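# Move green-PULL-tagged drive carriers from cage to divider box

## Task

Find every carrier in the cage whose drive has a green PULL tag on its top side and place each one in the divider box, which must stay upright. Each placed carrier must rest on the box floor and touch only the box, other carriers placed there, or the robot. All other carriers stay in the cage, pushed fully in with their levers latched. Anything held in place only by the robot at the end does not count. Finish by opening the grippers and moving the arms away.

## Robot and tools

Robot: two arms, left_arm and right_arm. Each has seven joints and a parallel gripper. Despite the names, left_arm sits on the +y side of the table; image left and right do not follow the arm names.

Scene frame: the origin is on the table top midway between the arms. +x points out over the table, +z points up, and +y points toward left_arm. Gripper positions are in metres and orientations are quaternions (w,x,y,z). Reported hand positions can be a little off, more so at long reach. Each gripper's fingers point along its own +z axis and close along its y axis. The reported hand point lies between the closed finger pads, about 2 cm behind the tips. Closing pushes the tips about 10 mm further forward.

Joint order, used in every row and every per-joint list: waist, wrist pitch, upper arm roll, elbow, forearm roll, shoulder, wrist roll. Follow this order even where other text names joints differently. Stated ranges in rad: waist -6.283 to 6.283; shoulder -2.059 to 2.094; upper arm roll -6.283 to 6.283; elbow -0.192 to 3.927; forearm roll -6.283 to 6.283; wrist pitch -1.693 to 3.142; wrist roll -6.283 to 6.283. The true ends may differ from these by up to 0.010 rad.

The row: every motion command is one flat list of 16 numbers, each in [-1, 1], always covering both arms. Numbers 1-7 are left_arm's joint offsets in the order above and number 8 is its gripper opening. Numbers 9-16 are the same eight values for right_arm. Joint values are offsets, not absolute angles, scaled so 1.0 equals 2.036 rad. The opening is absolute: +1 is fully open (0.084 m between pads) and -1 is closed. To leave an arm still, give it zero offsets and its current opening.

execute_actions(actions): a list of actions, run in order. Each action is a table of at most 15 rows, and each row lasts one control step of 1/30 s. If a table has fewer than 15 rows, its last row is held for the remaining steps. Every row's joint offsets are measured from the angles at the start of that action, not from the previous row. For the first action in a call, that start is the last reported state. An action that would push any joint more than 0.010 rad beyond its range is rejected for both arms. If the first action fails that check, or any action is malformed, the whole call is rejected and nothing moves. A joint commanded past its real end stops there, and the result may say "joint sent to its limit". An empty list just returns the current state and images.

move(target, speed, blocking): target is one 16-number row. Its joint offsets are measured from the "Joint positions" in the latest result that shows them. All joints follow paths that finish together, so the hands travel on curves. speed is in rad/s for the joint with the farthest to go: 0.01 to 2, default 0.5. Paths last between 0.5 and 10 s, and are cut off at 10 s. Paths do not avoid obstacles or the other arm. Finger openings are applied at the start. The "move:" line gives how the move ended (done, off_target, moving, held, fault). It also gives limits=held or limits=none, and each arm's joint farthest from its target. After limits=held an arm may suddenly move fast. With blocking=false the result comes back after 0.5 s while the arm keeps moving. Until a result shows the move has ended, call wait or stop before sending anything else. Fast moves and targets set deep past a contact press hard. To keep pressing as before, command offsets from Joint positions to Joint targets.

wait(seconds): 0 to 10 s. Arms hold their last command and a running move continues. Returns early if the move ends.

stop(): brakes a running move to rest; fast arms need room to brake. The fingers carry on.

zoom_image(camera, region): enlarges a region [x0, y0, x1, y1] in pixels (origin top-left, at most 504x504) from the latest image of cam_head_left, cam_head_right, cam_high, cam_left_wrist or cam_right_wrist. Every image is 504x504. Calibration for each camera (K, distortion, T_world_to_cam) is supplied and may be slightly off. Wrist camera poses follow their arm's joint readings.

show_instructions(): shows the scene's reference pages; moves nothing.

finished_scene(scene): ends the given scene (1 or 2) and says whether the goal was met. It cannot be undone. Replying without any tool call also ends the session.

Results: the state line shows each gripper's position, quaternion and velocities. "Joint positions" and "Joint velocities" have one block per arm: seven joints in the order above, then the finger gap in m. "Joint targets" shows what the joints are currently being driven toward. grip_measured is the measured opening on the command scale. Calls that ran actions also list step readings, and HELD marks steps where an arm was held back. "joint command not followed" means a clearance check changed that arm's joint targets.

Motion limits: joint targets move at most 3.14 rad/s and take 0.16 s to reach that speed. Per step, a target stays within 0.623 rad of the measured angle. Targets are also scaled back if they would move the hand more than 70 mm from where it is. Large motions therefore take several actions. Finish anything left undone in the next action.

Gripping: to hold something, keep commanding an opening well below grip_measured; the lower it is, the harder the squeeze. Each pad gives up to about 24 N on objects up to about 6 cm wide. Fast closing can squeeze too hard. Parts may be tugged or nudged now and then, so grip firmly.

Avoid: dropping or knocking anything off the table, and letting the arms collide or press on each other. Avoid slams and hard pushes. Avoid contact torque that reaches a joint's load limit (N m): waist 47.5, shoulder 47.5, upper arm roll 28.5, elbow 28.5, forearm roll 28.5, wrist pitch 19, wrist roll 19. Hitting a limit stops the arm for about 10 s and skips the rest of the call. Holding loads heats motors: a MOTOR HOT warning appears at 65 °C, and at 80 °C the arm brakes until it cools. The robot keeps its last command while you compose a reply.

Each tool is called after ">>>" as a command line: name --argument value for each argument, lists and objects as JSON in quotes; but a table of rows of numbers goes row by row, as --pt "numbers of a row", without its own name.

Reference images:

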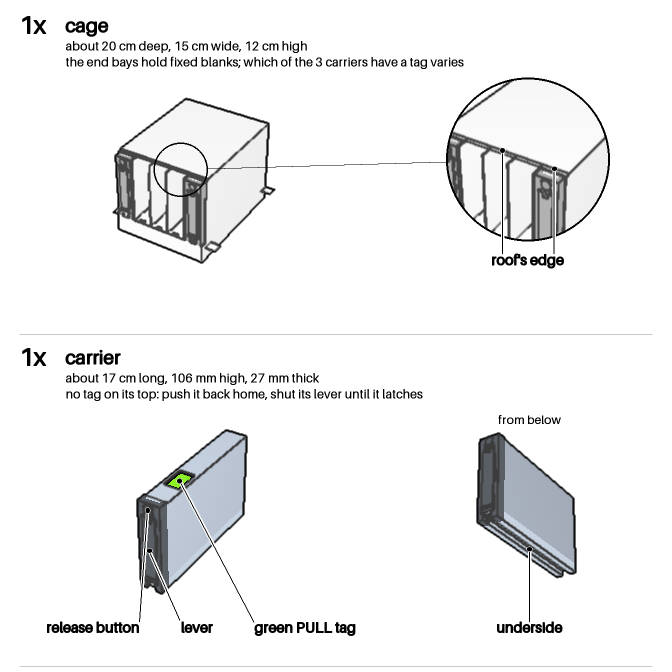

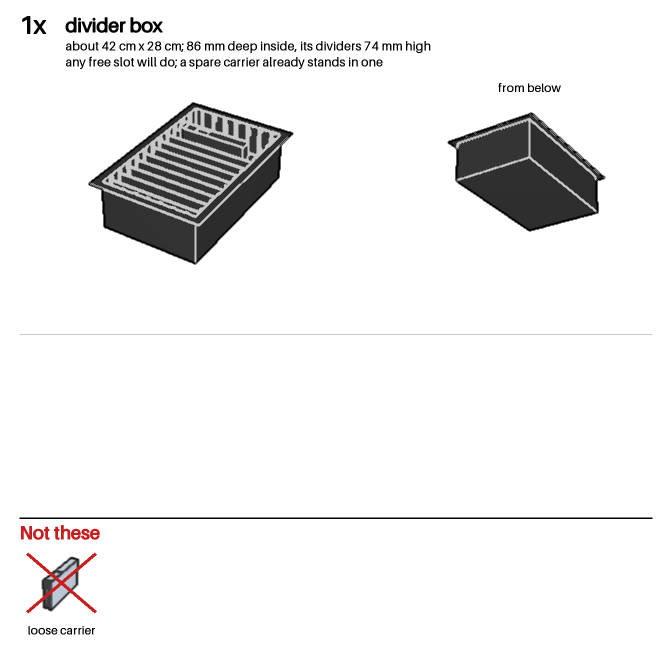

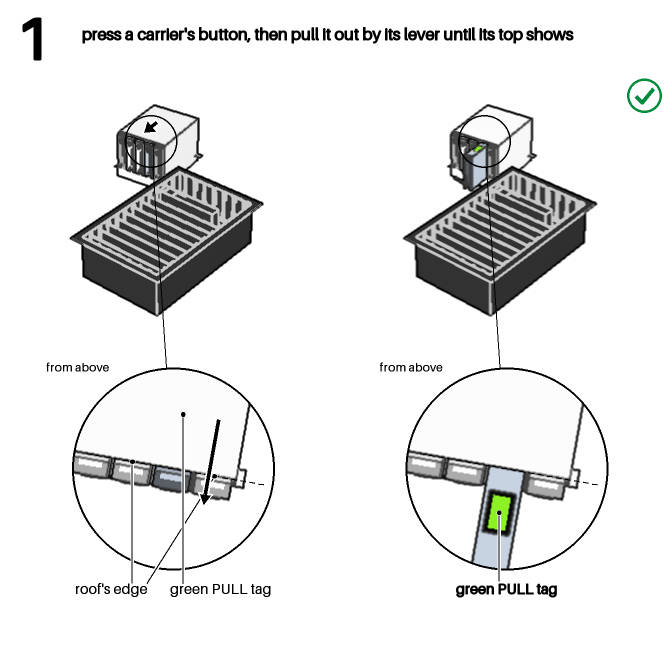

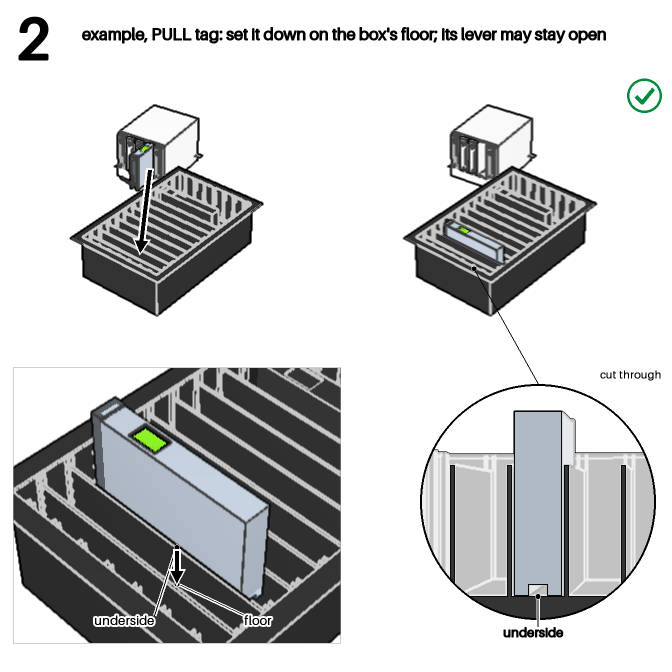

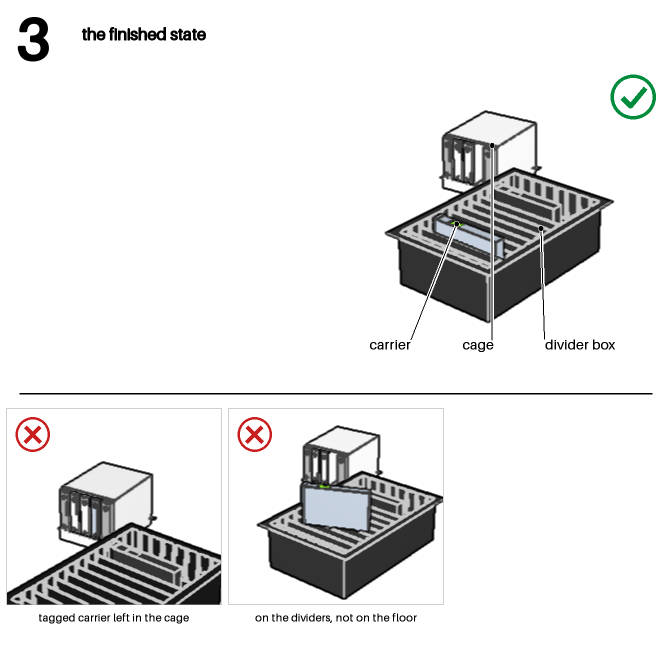

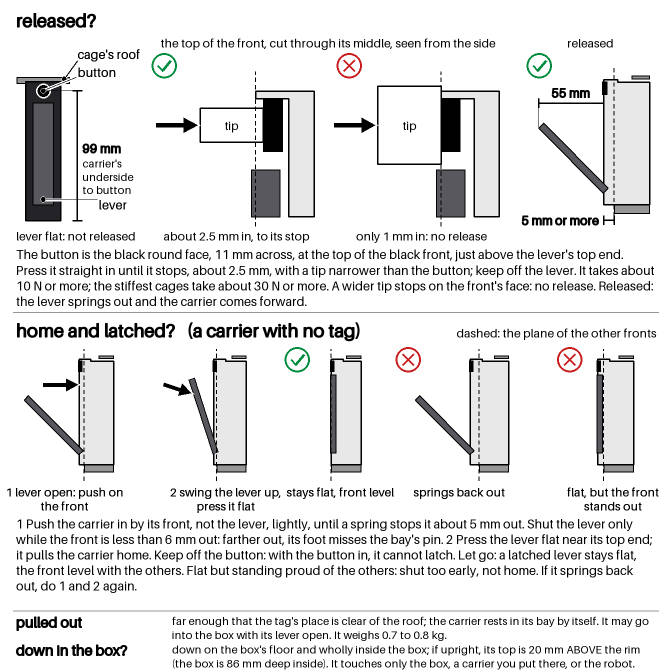

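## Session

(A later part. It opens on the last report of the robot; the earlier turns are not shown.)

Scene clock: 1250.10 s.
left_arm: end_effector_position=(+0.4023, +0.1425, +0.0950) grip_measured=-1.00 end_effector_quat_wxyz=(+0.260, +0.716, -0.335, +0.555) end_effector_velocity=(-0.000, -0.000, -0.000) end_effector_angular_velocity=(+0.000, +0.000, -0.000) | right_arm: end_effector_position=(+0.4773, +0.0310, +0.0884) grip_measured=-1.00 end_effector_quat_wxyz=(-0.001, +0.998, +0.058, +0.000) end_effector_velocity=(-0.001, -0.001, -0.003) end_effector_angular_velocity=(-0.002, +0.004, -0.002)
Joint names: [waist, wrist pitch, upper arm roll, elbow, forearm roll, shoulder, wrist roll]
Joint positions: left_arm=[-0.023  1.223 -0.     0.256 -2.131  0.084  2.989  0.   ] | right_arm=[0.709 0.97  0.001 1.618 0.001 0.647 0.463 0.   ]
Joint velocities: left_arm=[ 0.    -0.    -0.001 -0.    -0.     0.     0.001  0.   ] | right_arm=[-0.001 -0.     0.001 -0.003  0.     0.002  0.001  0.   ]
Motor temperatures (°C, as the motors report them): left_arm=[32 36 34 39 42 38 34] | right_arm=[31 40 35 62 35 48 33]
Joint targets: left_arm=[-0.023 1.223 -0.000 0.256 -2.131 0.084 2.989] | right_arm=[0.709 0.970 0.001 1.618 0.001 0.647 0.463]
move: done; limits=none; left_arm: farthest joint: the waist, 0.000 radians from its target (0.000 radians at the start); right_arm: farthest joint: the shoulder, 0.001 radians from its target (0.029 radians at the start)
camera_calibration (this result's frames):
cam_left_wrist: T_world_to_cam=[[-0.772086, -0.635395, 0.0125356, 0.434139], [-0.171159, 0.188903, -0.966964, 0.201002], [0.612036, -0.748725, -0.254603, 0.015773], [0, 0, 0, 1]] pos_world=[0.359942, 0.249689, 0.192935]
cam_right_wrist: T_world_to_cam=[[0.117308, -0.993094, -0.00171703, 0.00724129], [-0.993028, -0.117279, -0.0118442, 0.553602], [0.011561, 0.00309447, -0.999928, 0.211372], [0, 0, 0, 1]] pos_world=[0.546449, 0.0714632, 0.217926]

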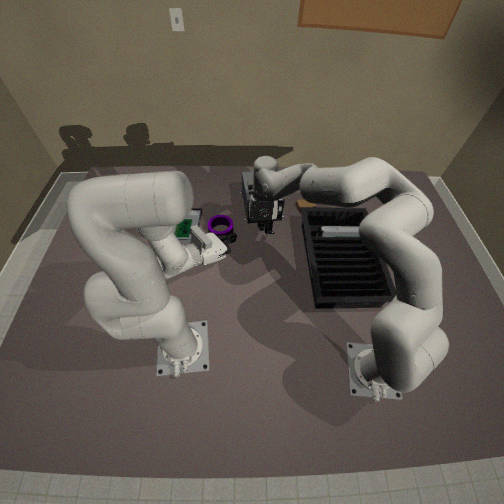

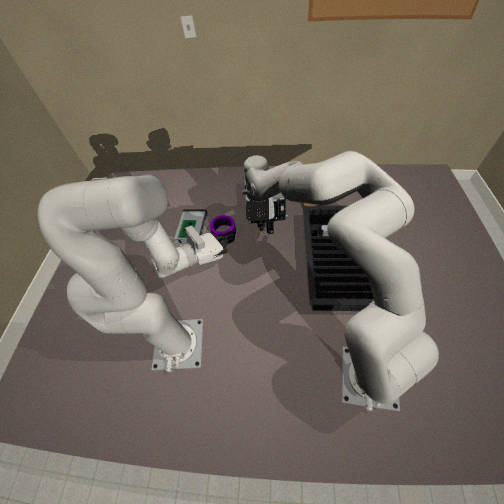

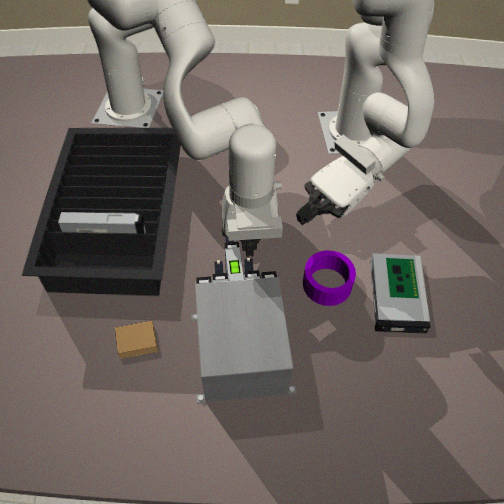

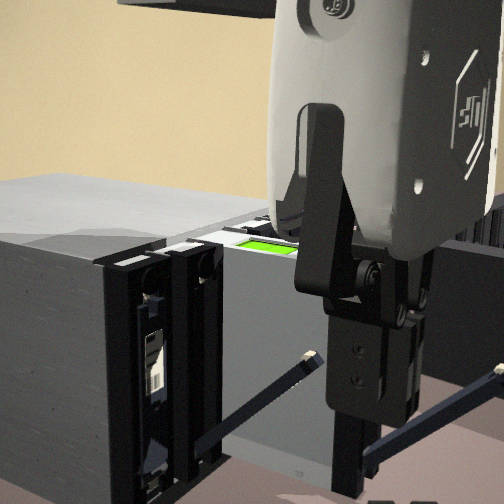

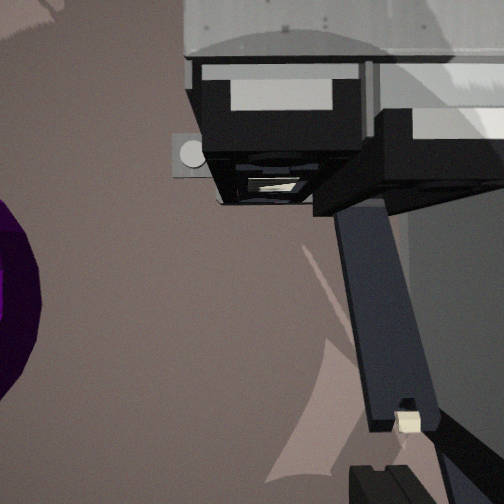

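>>> move --target '[0,0,0,0,0,0,0,-1, -0.0112,0.0302,0,0.0735,0,0.0438,-0.0112,-1]' --speed 0.12

>>> move --target '[0,0,0,0,0,0,0,-1, -0.0116,0.0541,0,0.1279,0,0.0738,-0.0116,-1]' --speed 0.1

Scene clock: 1264.93 s.
left_arm: end_effector_position=(+0.4023, +0.1425, +0.0950) grip_measured=-1.00 end_effector_quat_wxyz=(+0.260, +0.716, -0.335, +0.555) end_effector_velocity=(+0.001, +0.001, -0.000) end_effector_angular_velocity=(+0.002, -0.001, +0.001) | right_arm: end_effector_position=(+0.5052, +0.0317, +0.0881) grip_measured=-1.00 end_effector_quat_wxyz=(-0.001, +0.998, +0.058, -0.001) end_effector_velocity=(+0.000, +0.001, +0.000) end_effector_angular_velocity=(+0.002, -0.000, -0.001)
Joint names: [waist, wrist pitch, upper arm roll, elbow, forearm roll, shoulder, wrist roll]
Joint positions: left_arm=[-0.023  1.223 -0.     0.256 -2.131  0.084  2.989  0.   ] | right_arm=[0.686 1.032 0.001 1.767 0.001 0.736 0.44  0.   ]
Joint velocities: left_arm=[ 0.    -0.002  0.001  0.001  0.    -0.     0.     0.   ] | right_arm=[ 0.     0.    -0.     0.003  0.002  0.002  0.     0.   ]
Motor temperatures (°C, as the motors report them): left_arm=[32 36 34 39 42 38 34] | right_arm=[31 39 35 60 35 47 33]
Joint targets: left_arm=[-0.023 1.223 -0.000 0.256 -2.131 0.084 2.989] | right_arm=[0.686 1.032 0.001 1.768 0.001 0.736 0.440]
move: done; limits=none; left_arm: farthest joint: the waist, 0.000 radians from its target (0.000 radians at the start); right_arm: farthest joint: the shoulder, 0.001 radians from its target (0.089 radians at the start)
camera_calibration (this result's frames):
cam_left_wrist: T_world_to_cam=[[-0.772086, -0.635395, 0.0125356, 0.434139], [-0.171159, 0.188903, -0.966964, 0.201002], [0.612036, -0.748725, -0.254603, 0.0157731], [0, 0, 0, 1]] pos_world=[0.359942, 0.249689, 0.192935]
cam_right_wrist: T_world_to_cam=[[0.117366, -0.993088, -0.00120274, 0.00463816], [-0.993035, -0.117347, -0.0105745, 0.581301], [0.0103603, 0.00243545, -0.999943, 0.211308], [0, 0, 0, 1]] pos_world=[0.574519, 0.0723054, 0.217448]

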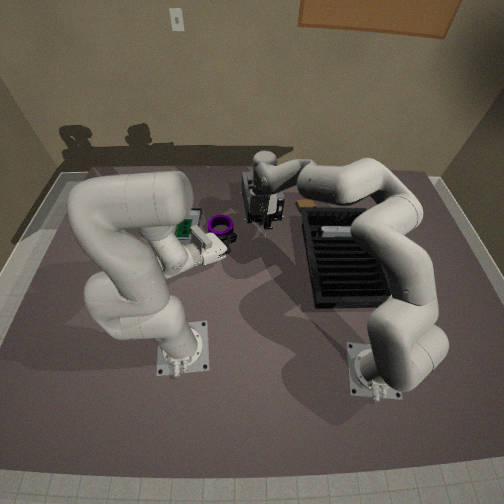

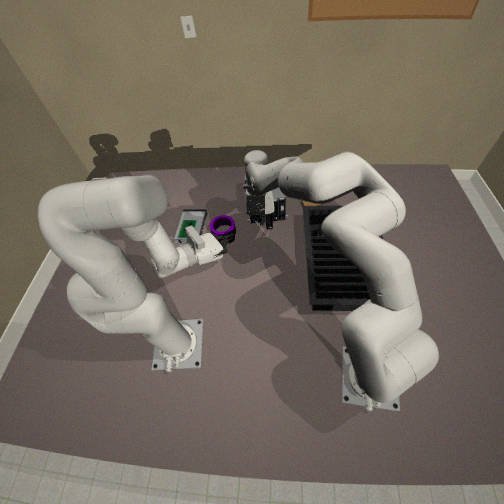

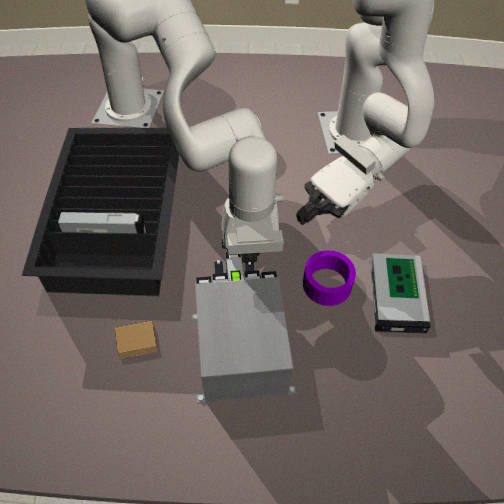

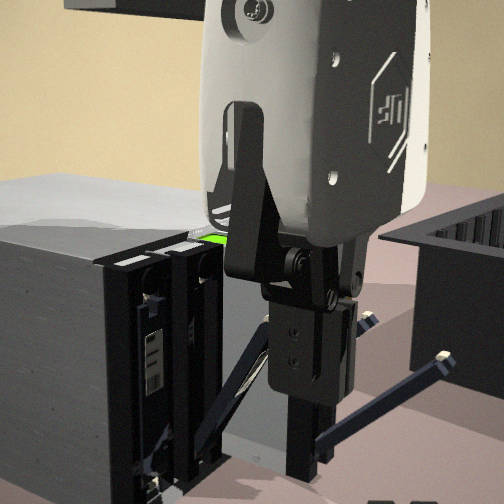

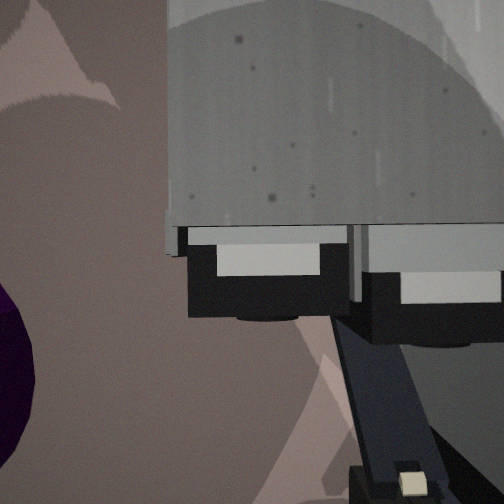

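Scene clock: 1267.97 s.
left_arm: end_effector_position=(+0.4023, +0.1425, +0.0950) grip_measured=-1.00 end_effector_quat_wxyz=(+0.260, +0.716, -0.335, +0.555) end_effector_velocity=(+0.000, -0.000, +0.000) end_effector_angular_velocity=(-0.001, -0.001, -0.001) | right_arm: end_effector_position=(+0.5426, +0.0364, +0.0880) grip_measured=-1.00 end_effector_quat_wxyz=(-0.001, +0.998, +0.058, -0.001) end_effector_velocity=(+0.000, -0.000, -0.000) end_effector_angular_velocity=(+0.000, +0.000, -0.001)
Joint names: [waist, wrist pitch, upper arm roll, elbow, forearm roll, shoulder, wrist roll]
Joint positions: left_arm=[-0.023  1.223 -0.     0.256 -2.131  0.084  2.989  0.   ] | right_arm=[0.662 1.142 0.001 2.027 0.001 0.886 0.416 0.   ]
Joint velocities: left_arm=[ 0.     0.001 -0.001  0.    -0.    -0.    -0.     0.   ] | right_arm=[-0.     0.    -0.001  0.001  0.001  0.001  0.     0.   ]
Motor temperatures (°C, as the motors report them): left_arm=[32 36 34 39 42 38 34] | right_arm=[31 39 35 60 35 47 33]
Joint targets: left_arm=[-0.023 1.223 -0.000 0.256 -2.131 0.084 2.989] | right_arm=[0.662 1.142 0.001 2.027 0.001 0.886 0.416]
move: done; limits=none; left_arm: farthest joint: the waist, 0.000 radians from its target (0.000 radians at the start); right_arm: farthest joint: the waist, 0.000 radians from its target (0.023 radians at the start)
camera_calibration (this result's frames):
cam_left_wrist: T_world_to_cam=[[-0.772086, -0.635395, 0.0125356, 0.434139], [-0.171159, 0.188903, -0.966964, 0.201002], [0.612036, -0.748725, -0.254603, 0.0157731], [0, 0, 0, 1]] pos_world=[0.359942, 0.249689, 0.192935]
cam_right_wrist: T_world_to_cam=[[0.117659, -0.993053, -0.0013959, 0.00475582], [-0.993005, -0.117639, -0.0101286, 0.619008], [0.00989406, 0.00257786, -0.999948, 0.211095], [0, 0, 0, 1]] pos_world=[0.61203, 0.076998, 0.217361]

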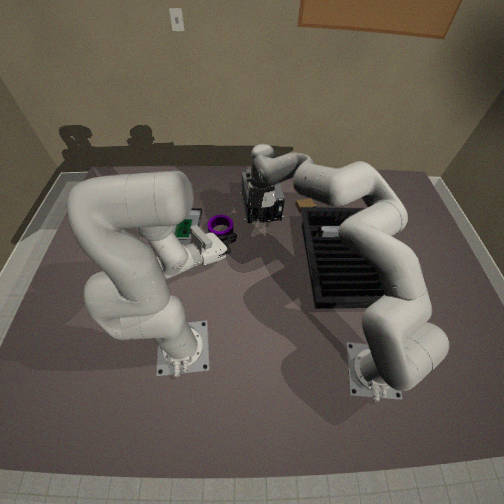

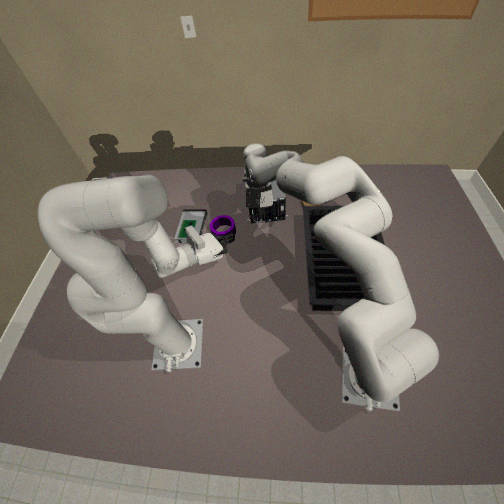

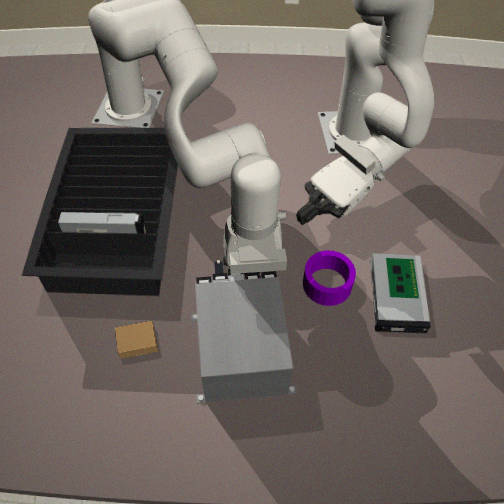

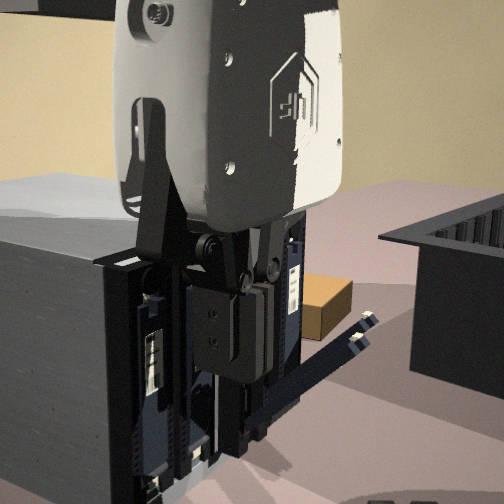

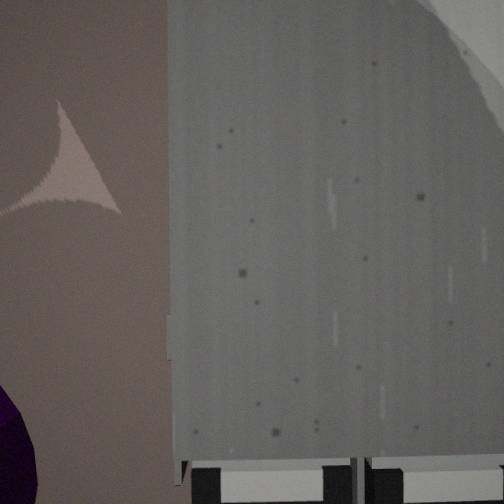

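>>> move --target '[0,0,0,0,0,0,0,-1, -0.0008,0.0045,0,0.0102,0,0.0057,-0.0008,-1]' --speed 0.03

Scene clock: 1273.77 s.
left_arm: end_effector_position=(+0.4023, +0.1425, +0.0950) grip_measured=-1.00 end_effector_quat_wxyz=(+0.260, +0.716, -0.335, +0.555) end_effector_velocity=(-0.000, +0.000, -0.000) end_effector_angular_velocity=(-0.000, +0.001, +0.001) | right_arm: end_effector_position=(+0.5452, +0.0366, +0.0882) grip_measured=-1.00 end_effector_quat_wxyz=(-0.001, +0.998, +0.058, -0.001) end_effector_velocity=(-0.000, -0.000, -0.000) end_effector_angular_velocity=(-0.001, +0.002, +0.001)
Joint names: [waist, wrist pitch, upper arm roll, elbow, forearm roll, shoulder, wrist roll]
Joint positions: left_arm=[-0.023  1.223 -0.     0.256 -2.131  0.084  2.989  0.   ] | right_arm=[0.661 1.151 0.001 2.048 0.001 0.897 0.415 0.   ]
Joint velocities: left_arm=[-0.     0.     0.001 -0.    -0.     0.    -0.     0.   ] | right_arm=[-0.     0.003  0.     0.001  0.     0.001 -0.001  0.   ]
Motor temperatures (°C, as the motors report them): left_arm=[32 36 34 39 42 38 34] | right_arm=[31 39 35 61 35 47 33]
Joint targets: left_arm=[-0.023 1.223 -0.000 0.256 -2.131 0.084 2.989] | right_arm=[0.661 1.151 0.001 2.048 0.001 0.897 0.415]
move: done; limits=none; left_arm: farthest joint: the waist, 0.000 radians from its target (0.000 radians at the start); right_arm: farthest joint: the waist, 0.000 radians from its target (0.002 radians at the start)
camera_calibration (this result's frames):
cam_left_wrist: T_world_to_cam=[[-0.772086, -0.635395, 0.0125356, 0.434139], [-0.171159, 0.188903, -0.966964, 0.201002], [0.612036, -0.748725, -0.254603, 0.0157731], [0, 0, 0, 1]] pos_world=[0.359942, 0.249689, 0.192935]
cam_right_wrist: T_world_to_cam=[[0.117575, -0.993063, -0.00138572, 0.00465494], [-0.993013, -0.117555, -0.0102448, 0.621606], [0.0100108, 0.00258058, -0.999947, 0.211181], [0, 0, 0, 1]] pos_world=[0.614601, 0.0771507, 0.217544]

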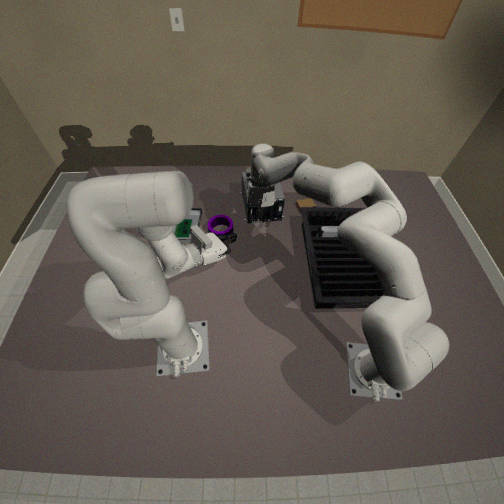

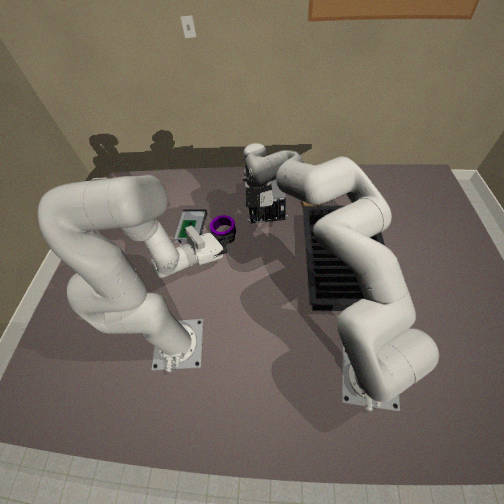

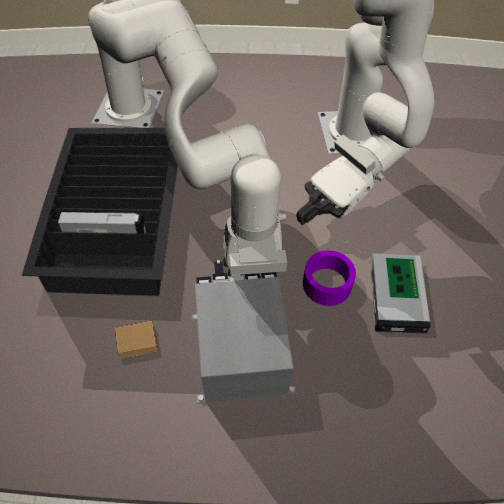

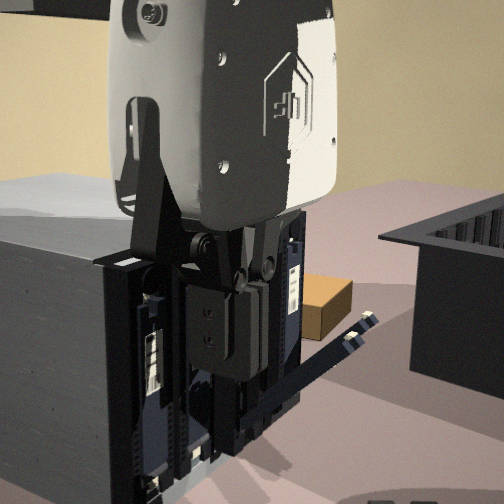

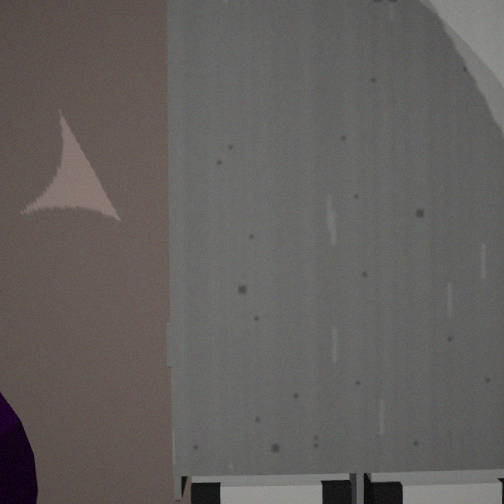

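>>> move --target '[0,0,0,0,0,0,0,-1, -0.0006,0.0036,0,0.0084,0,0.0047,-0.0006,-1]' --speed 0.03

Scene clock: 1279.07 s.
left_arm: end_effector_position=(+0.4023, +0.1425, +0.0950) grip_measured=-1.00 end_effector_quat_wxyz=(+0.260, +0.716, -0.335, +0.555) end_effector_velocity=(+0.000, -0.000, +0.000) end_effector_angular_velocity=(-0.000, -0.002, -0.001) | right_arm: end_effector_position=(+0.5465, +0.0369, +0.0879) grip_measured=-1.00 end_effector_quat_wxyz=(-0.000, +0.998, +0.058, -0.002) end_effector_velocity=(+0.001, -0.001, +0.000) end_effector_angular_velocity=(+0.001, +0.000, -0.003)
Joint names: [waist, wrist pitch, upper arm roll, elbow, forearm roll, shoulder, wrist roll]
Joint positions: left_arm=[-0.023  1.223 -0.     0.256 -2.131  0.084  2.989  0.   ] | right_arm=[0.66  1.16  0.001 2.064 0.001 0.907 0.414 0.   ]
Joint velocities: left_arm=[-0.001  0.001  0.     0.001  0.     0.     0.001  0.   ] | right_arm=[-0.002  0.002 -0.     0.003  0.002  0.001 -0.     0.   ]
Motor temperatures (°C, as the motors report them): left_arm=[32 36 34 39 42 38 34] | right_arm=[31 39 35 61 35 48 33]
Joint targets: left_arm=[-0.023 1.223 -0.000 0.256 -2.131 0.084 2.989] | right_arm=[0.659 1.159 0.001 2.065 0.001 0.907 0.414]
move: done; limits=none; left_arm: farthest joint: the waist, 0.000 radians from its target (0.000 radians at the start); right_arm: farthest joint: the wrist pitch, 0.002 radians from its target (0.007 radians at the start)
camera_calibration (this result's frames):
cam_left_wrist: T_world_to_cam=[[-0.772086, -0.635395, 0.0125353, 0.434139], [-0.171159, 0.188903, -0.966964, 0.201002], [0.612036, -0.748725, -0.254603, 0.015773], [0, 0, 0, 1]] pos_world=[0.359942, 0.249689, 0.192935]
cam_right_wrist: T_world_to_cam=[[0.117999, -0.993013, -0.000955527, 0.00452628], [-0.992981, -0.117988, -0.00817393, 0.622715], [0.00800408, 0.00191334, -0.999966, 0.212008], [0, 0, 0, 1]] pos_world=[0.616113, 0.0775617, 0.217095]

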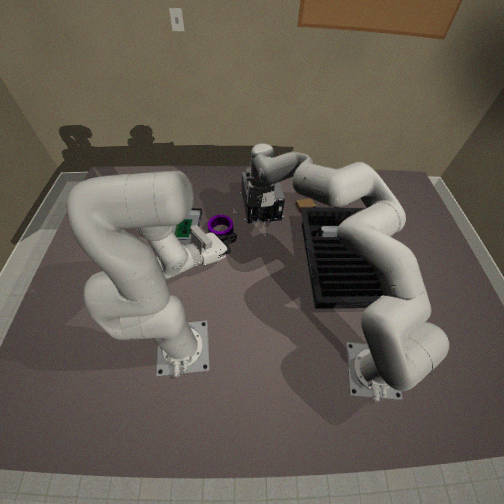

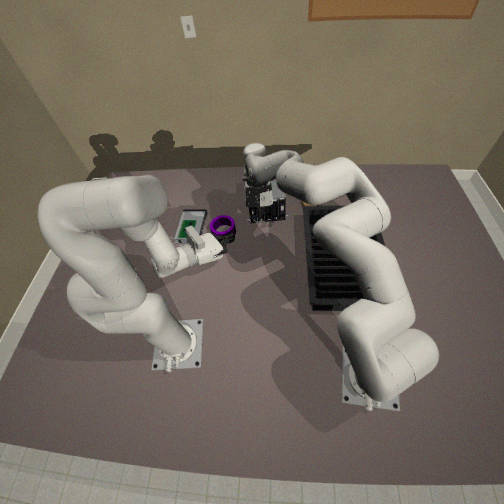

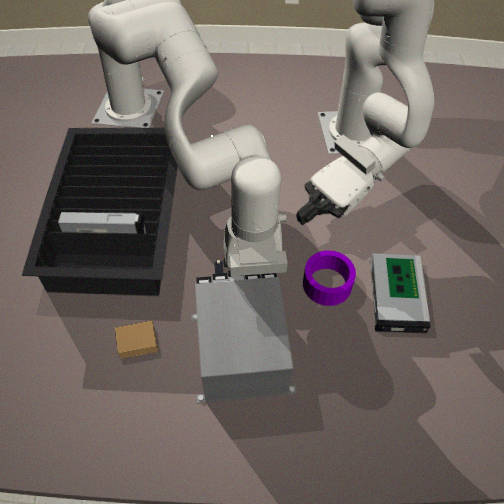

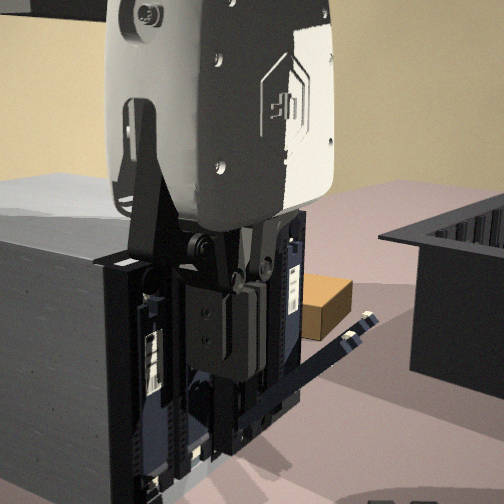

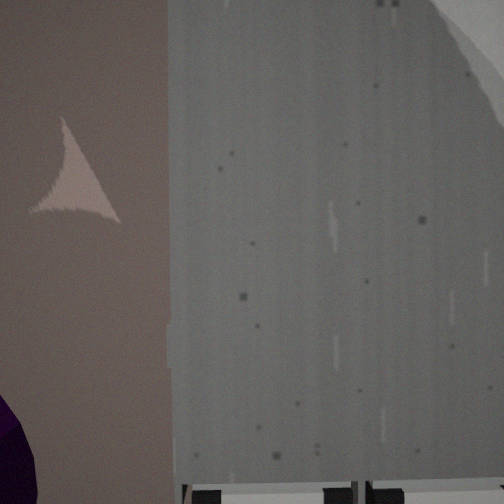

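>>> move --target '[0,0,0,0,0,0,0,-1, 0.0082,-0.0440,0,-0.0998,0,-0.0572,0.0082,-1]' --speed 0.25

>>> move --target '[0,0,0,0,0,0,0,-1, -0.0219,0.0064,0,-0.0340,0,-0.0404,-0.0219,-1]' --speed 0.25

Scene clock: 1313.83 s.
left_arm: end_effector_position=(+0.4023, +0.1425, +0.0950) grip_measured=-1.00 end_effector_quat_wxyz=(+0.260, +0.716, -0.335, +0.555) end_effector_velocity=(+0.000, +0.000, +0.000) end_effector_angular_velocity=(-0.000, +0.000, +0.001) | right_arm: end_effector_position=(+0.5199, +0.0340, +0.0881) grip_measured=-1.00 end_effector_quat_wxyz=(-0.001, +0.998, +0.058, -0.000) end_effector_velocity=(-0.001, +0.001, +0.000) end_effector_angular_velocity=(+0.001, +0.000, +0.000)
Joint names: [waist, wrist pitch, upper arm roll, elbow, forearm roll, shoulder, wrist roll]
Joint positions: left_arm=[-0.023  1.223 -0.     0.256 -2.131  0.084  2.989  0.   ] | right_arm=[0.676 1.071 0.001 1.861 0.001 0.79  0.43  0.   ]
Joint velocities: left_arm=[ 0.    -0.     0.     0.     0.    -0.    -0.001  0.   ] | right_arm=[ 0.    -0.001  0.001 -0.002  0.001 -0.002  0.     0.   ]
Motor temperatures (°C, as the motors report them): left_arm=[32 36 34 39 42 38 34] | right_arm=[31 42 35 65 35 49 33]
Joint targets: left_arm=[-0.023 1.223 -0.000 0.256 -2.131 0.084 2.989] | right_arm=[0.676 1.071 0.001 1.861 0.001 0.790 0.430]
MOTOR HOT: a motor of the right arm reached 65 °C. Now the hottest motor of the right arm, the elbow, reports 65 °C. The temperature limit of the motors' drives, at which the controller stops that arm, is 80 °C. To cool a motor, set the load down, stop pushing, or move to a pose that needs little force.
move: done; limits=none; left_arm: farthest joint: the waist, 0.000 radians from its target (0.000 radians at the start); right_arm: farthest joint: the waist, 0.000 radians from its target (0.017 radians at the start)
camera_calibration (this result's frames):
cam_left_wrist: T_world_to_cam=[[-0.772086, -0.635395, 0.0125352, 0.434139], [-0.171159, 0.188903, -0.966964, 0.201002], [0.612036, -0.748725, -0.254603, 0.015773], [0, 0, 0, 1]] pos_world=[0.359942, 0.249689, 0.192935]
cam_right_wrist: T_world_to_cam=[[0.117916, -0.993022, -0.00191878, 0.00491307], [-0.992968, -0.117889, -0.0108098, 0.596215], [0.0105081, 0.00317993, -0.99994, 0.211069], [0, 0, 0, 1]] pos_world=[0.589226, 0.0744948, 0.217511]

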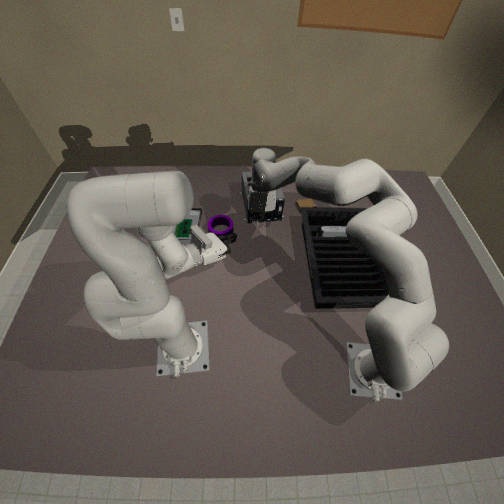

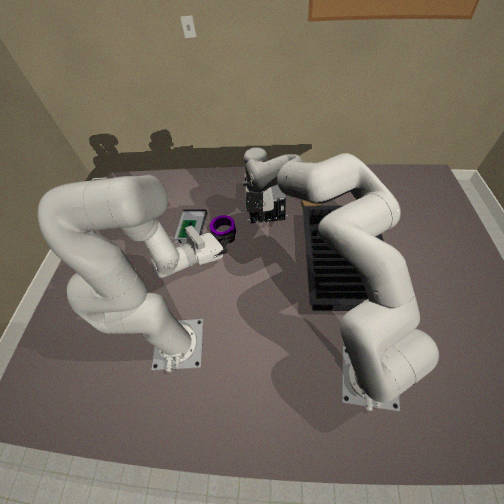

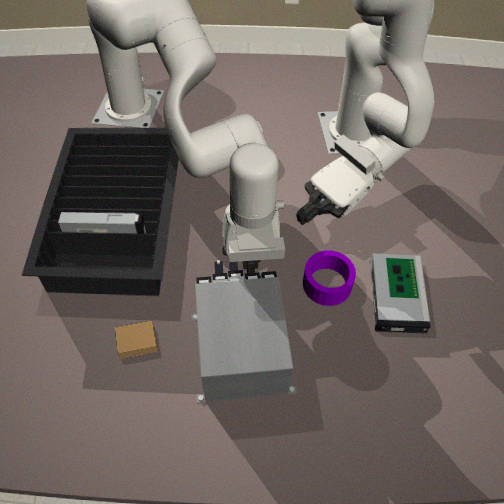

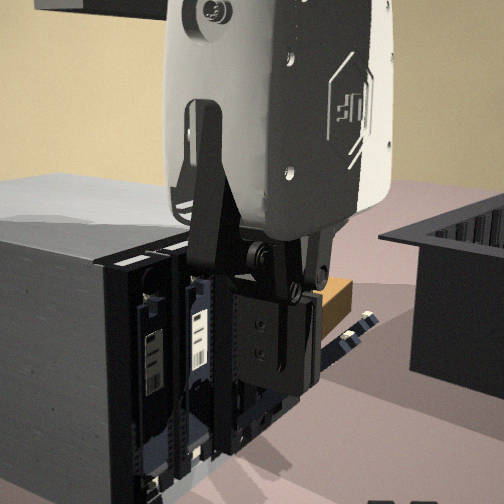

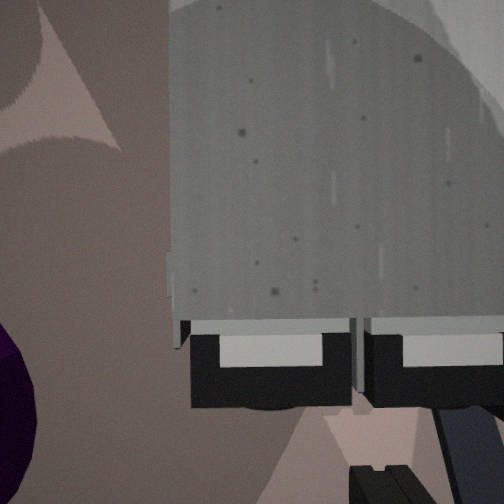

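Scene clock: 1314.77 s.
left_arm: end_effector_position=(+0.4023, +0.1425, +0.0950) grip_measured=-1.00 end_effector_quat_wxyz=(+0.260, +0.716, -0.335, +0.555) end_effector_velocity=(-0.000, +0.000, -0.000) end_effector_angular_velocity=(-0.000, +0.001, +0.000) | right_arm: end_effector_position=(+0.5226, +0.0024, +0.1118) grip_measured=-1.00 end_effector_quat_wxyz=(-0.001, +0.998, +0.059, -0.001) end_effector_velocity=(+0.003, -0.003, +0.003) end_effector_angular_velocity=(-0.001, -0.006, -0.004)
Joint names: [waist, wrist pitch, upper arm roll, elbow, forearm roll, shoulder, wrist roll]
Joint positions: left_arm=[-0.023  1.223 -0.     0.256 -2.131  0.084  2.989  0.   ] | right_arm=[0.632 1.084 0.001 1.792 0.001 0.709 0.386 0.   ]
Joint velocities: left_arm=[-0.    -0.     0.    -0.     0.     0.    -0.001  0.   ] | right_arm=[-0.003 -0.    -0.003  0.001 -0.002 -0.004 -0.001  0.   ]
Motor temperatures (°C, as the motors report them): left_arm=[32 36 34 39 42 38 34] | right_arm=[31 42 35 65 35 49 33]
Joint targets: left_arm=[-0.023 1.223 -0.000 0.256 -2.131 0.084 2.989] | right_arm=[0.632 1.084 0.001 1.792 0.001 0.708 0.386]
MOTOR HOT: still on. Now the hottest motor of the right arm, the elbow, reports 65 °C; a drive's own limit is 80 °C.
move: done; limits=none; left_arm: farthest joint: the waist, 0.000 radians from its target (0.000 radians at the start); right_arm: farthest joint: the waist, 0.001 radians from its target (0.045 radians at the start)
camera_calibration (this result's frames):
cam_left_wrist: T_world_to_cam=[[-0.772086, -0.635395, 0.0125353, 0.434139], [-0.171159, 0.188903, -0.966964, 0.201002], [0.612036, -0.748725, -0.254603, 0.0157731], [0, 0, 0, 1]] pos_world=[0.359942, 0.249689, 0.192935]
cam_right_wrist: T_world_to_cam=[[0.118396, -0.992965, -0.0018853, -0.0269802], [-0.992914, -0.11837, -0.0104878, 0.595384], [0.0101909, 0.00311365, -0.999943, 0.234988], [0, 0, 0, 1]] pos_world=[0.591965, 0.0429535, 0.241168]

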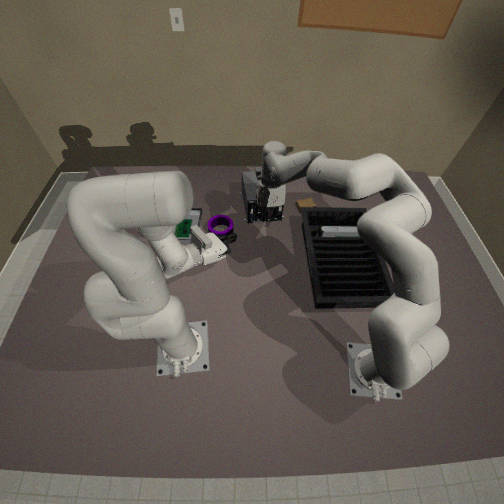

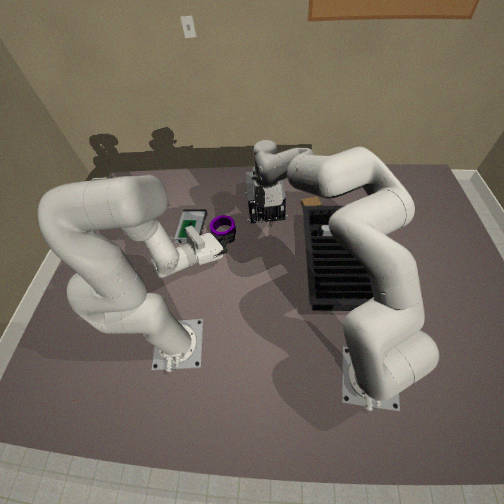

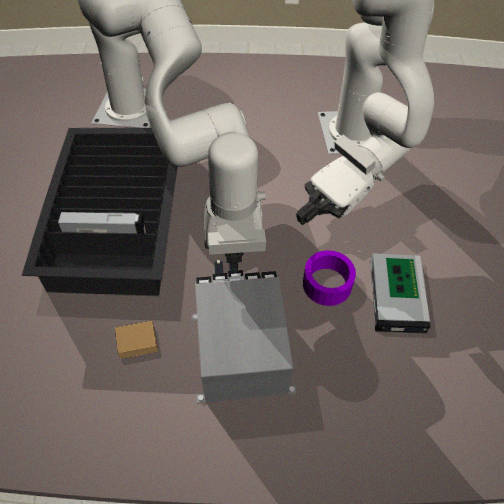

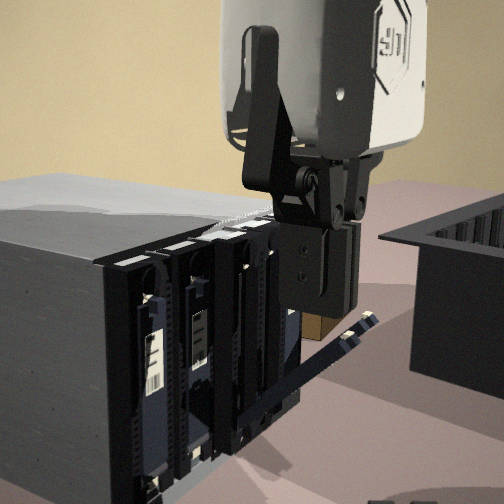

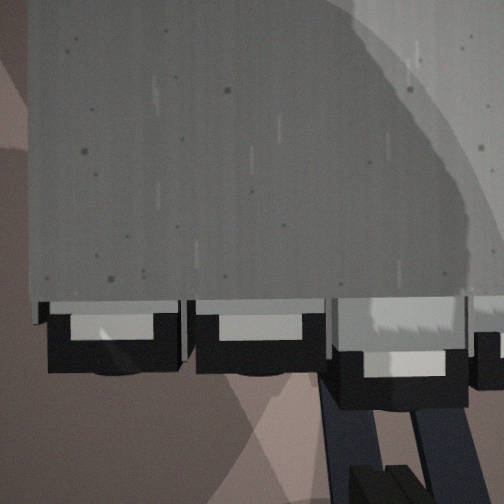

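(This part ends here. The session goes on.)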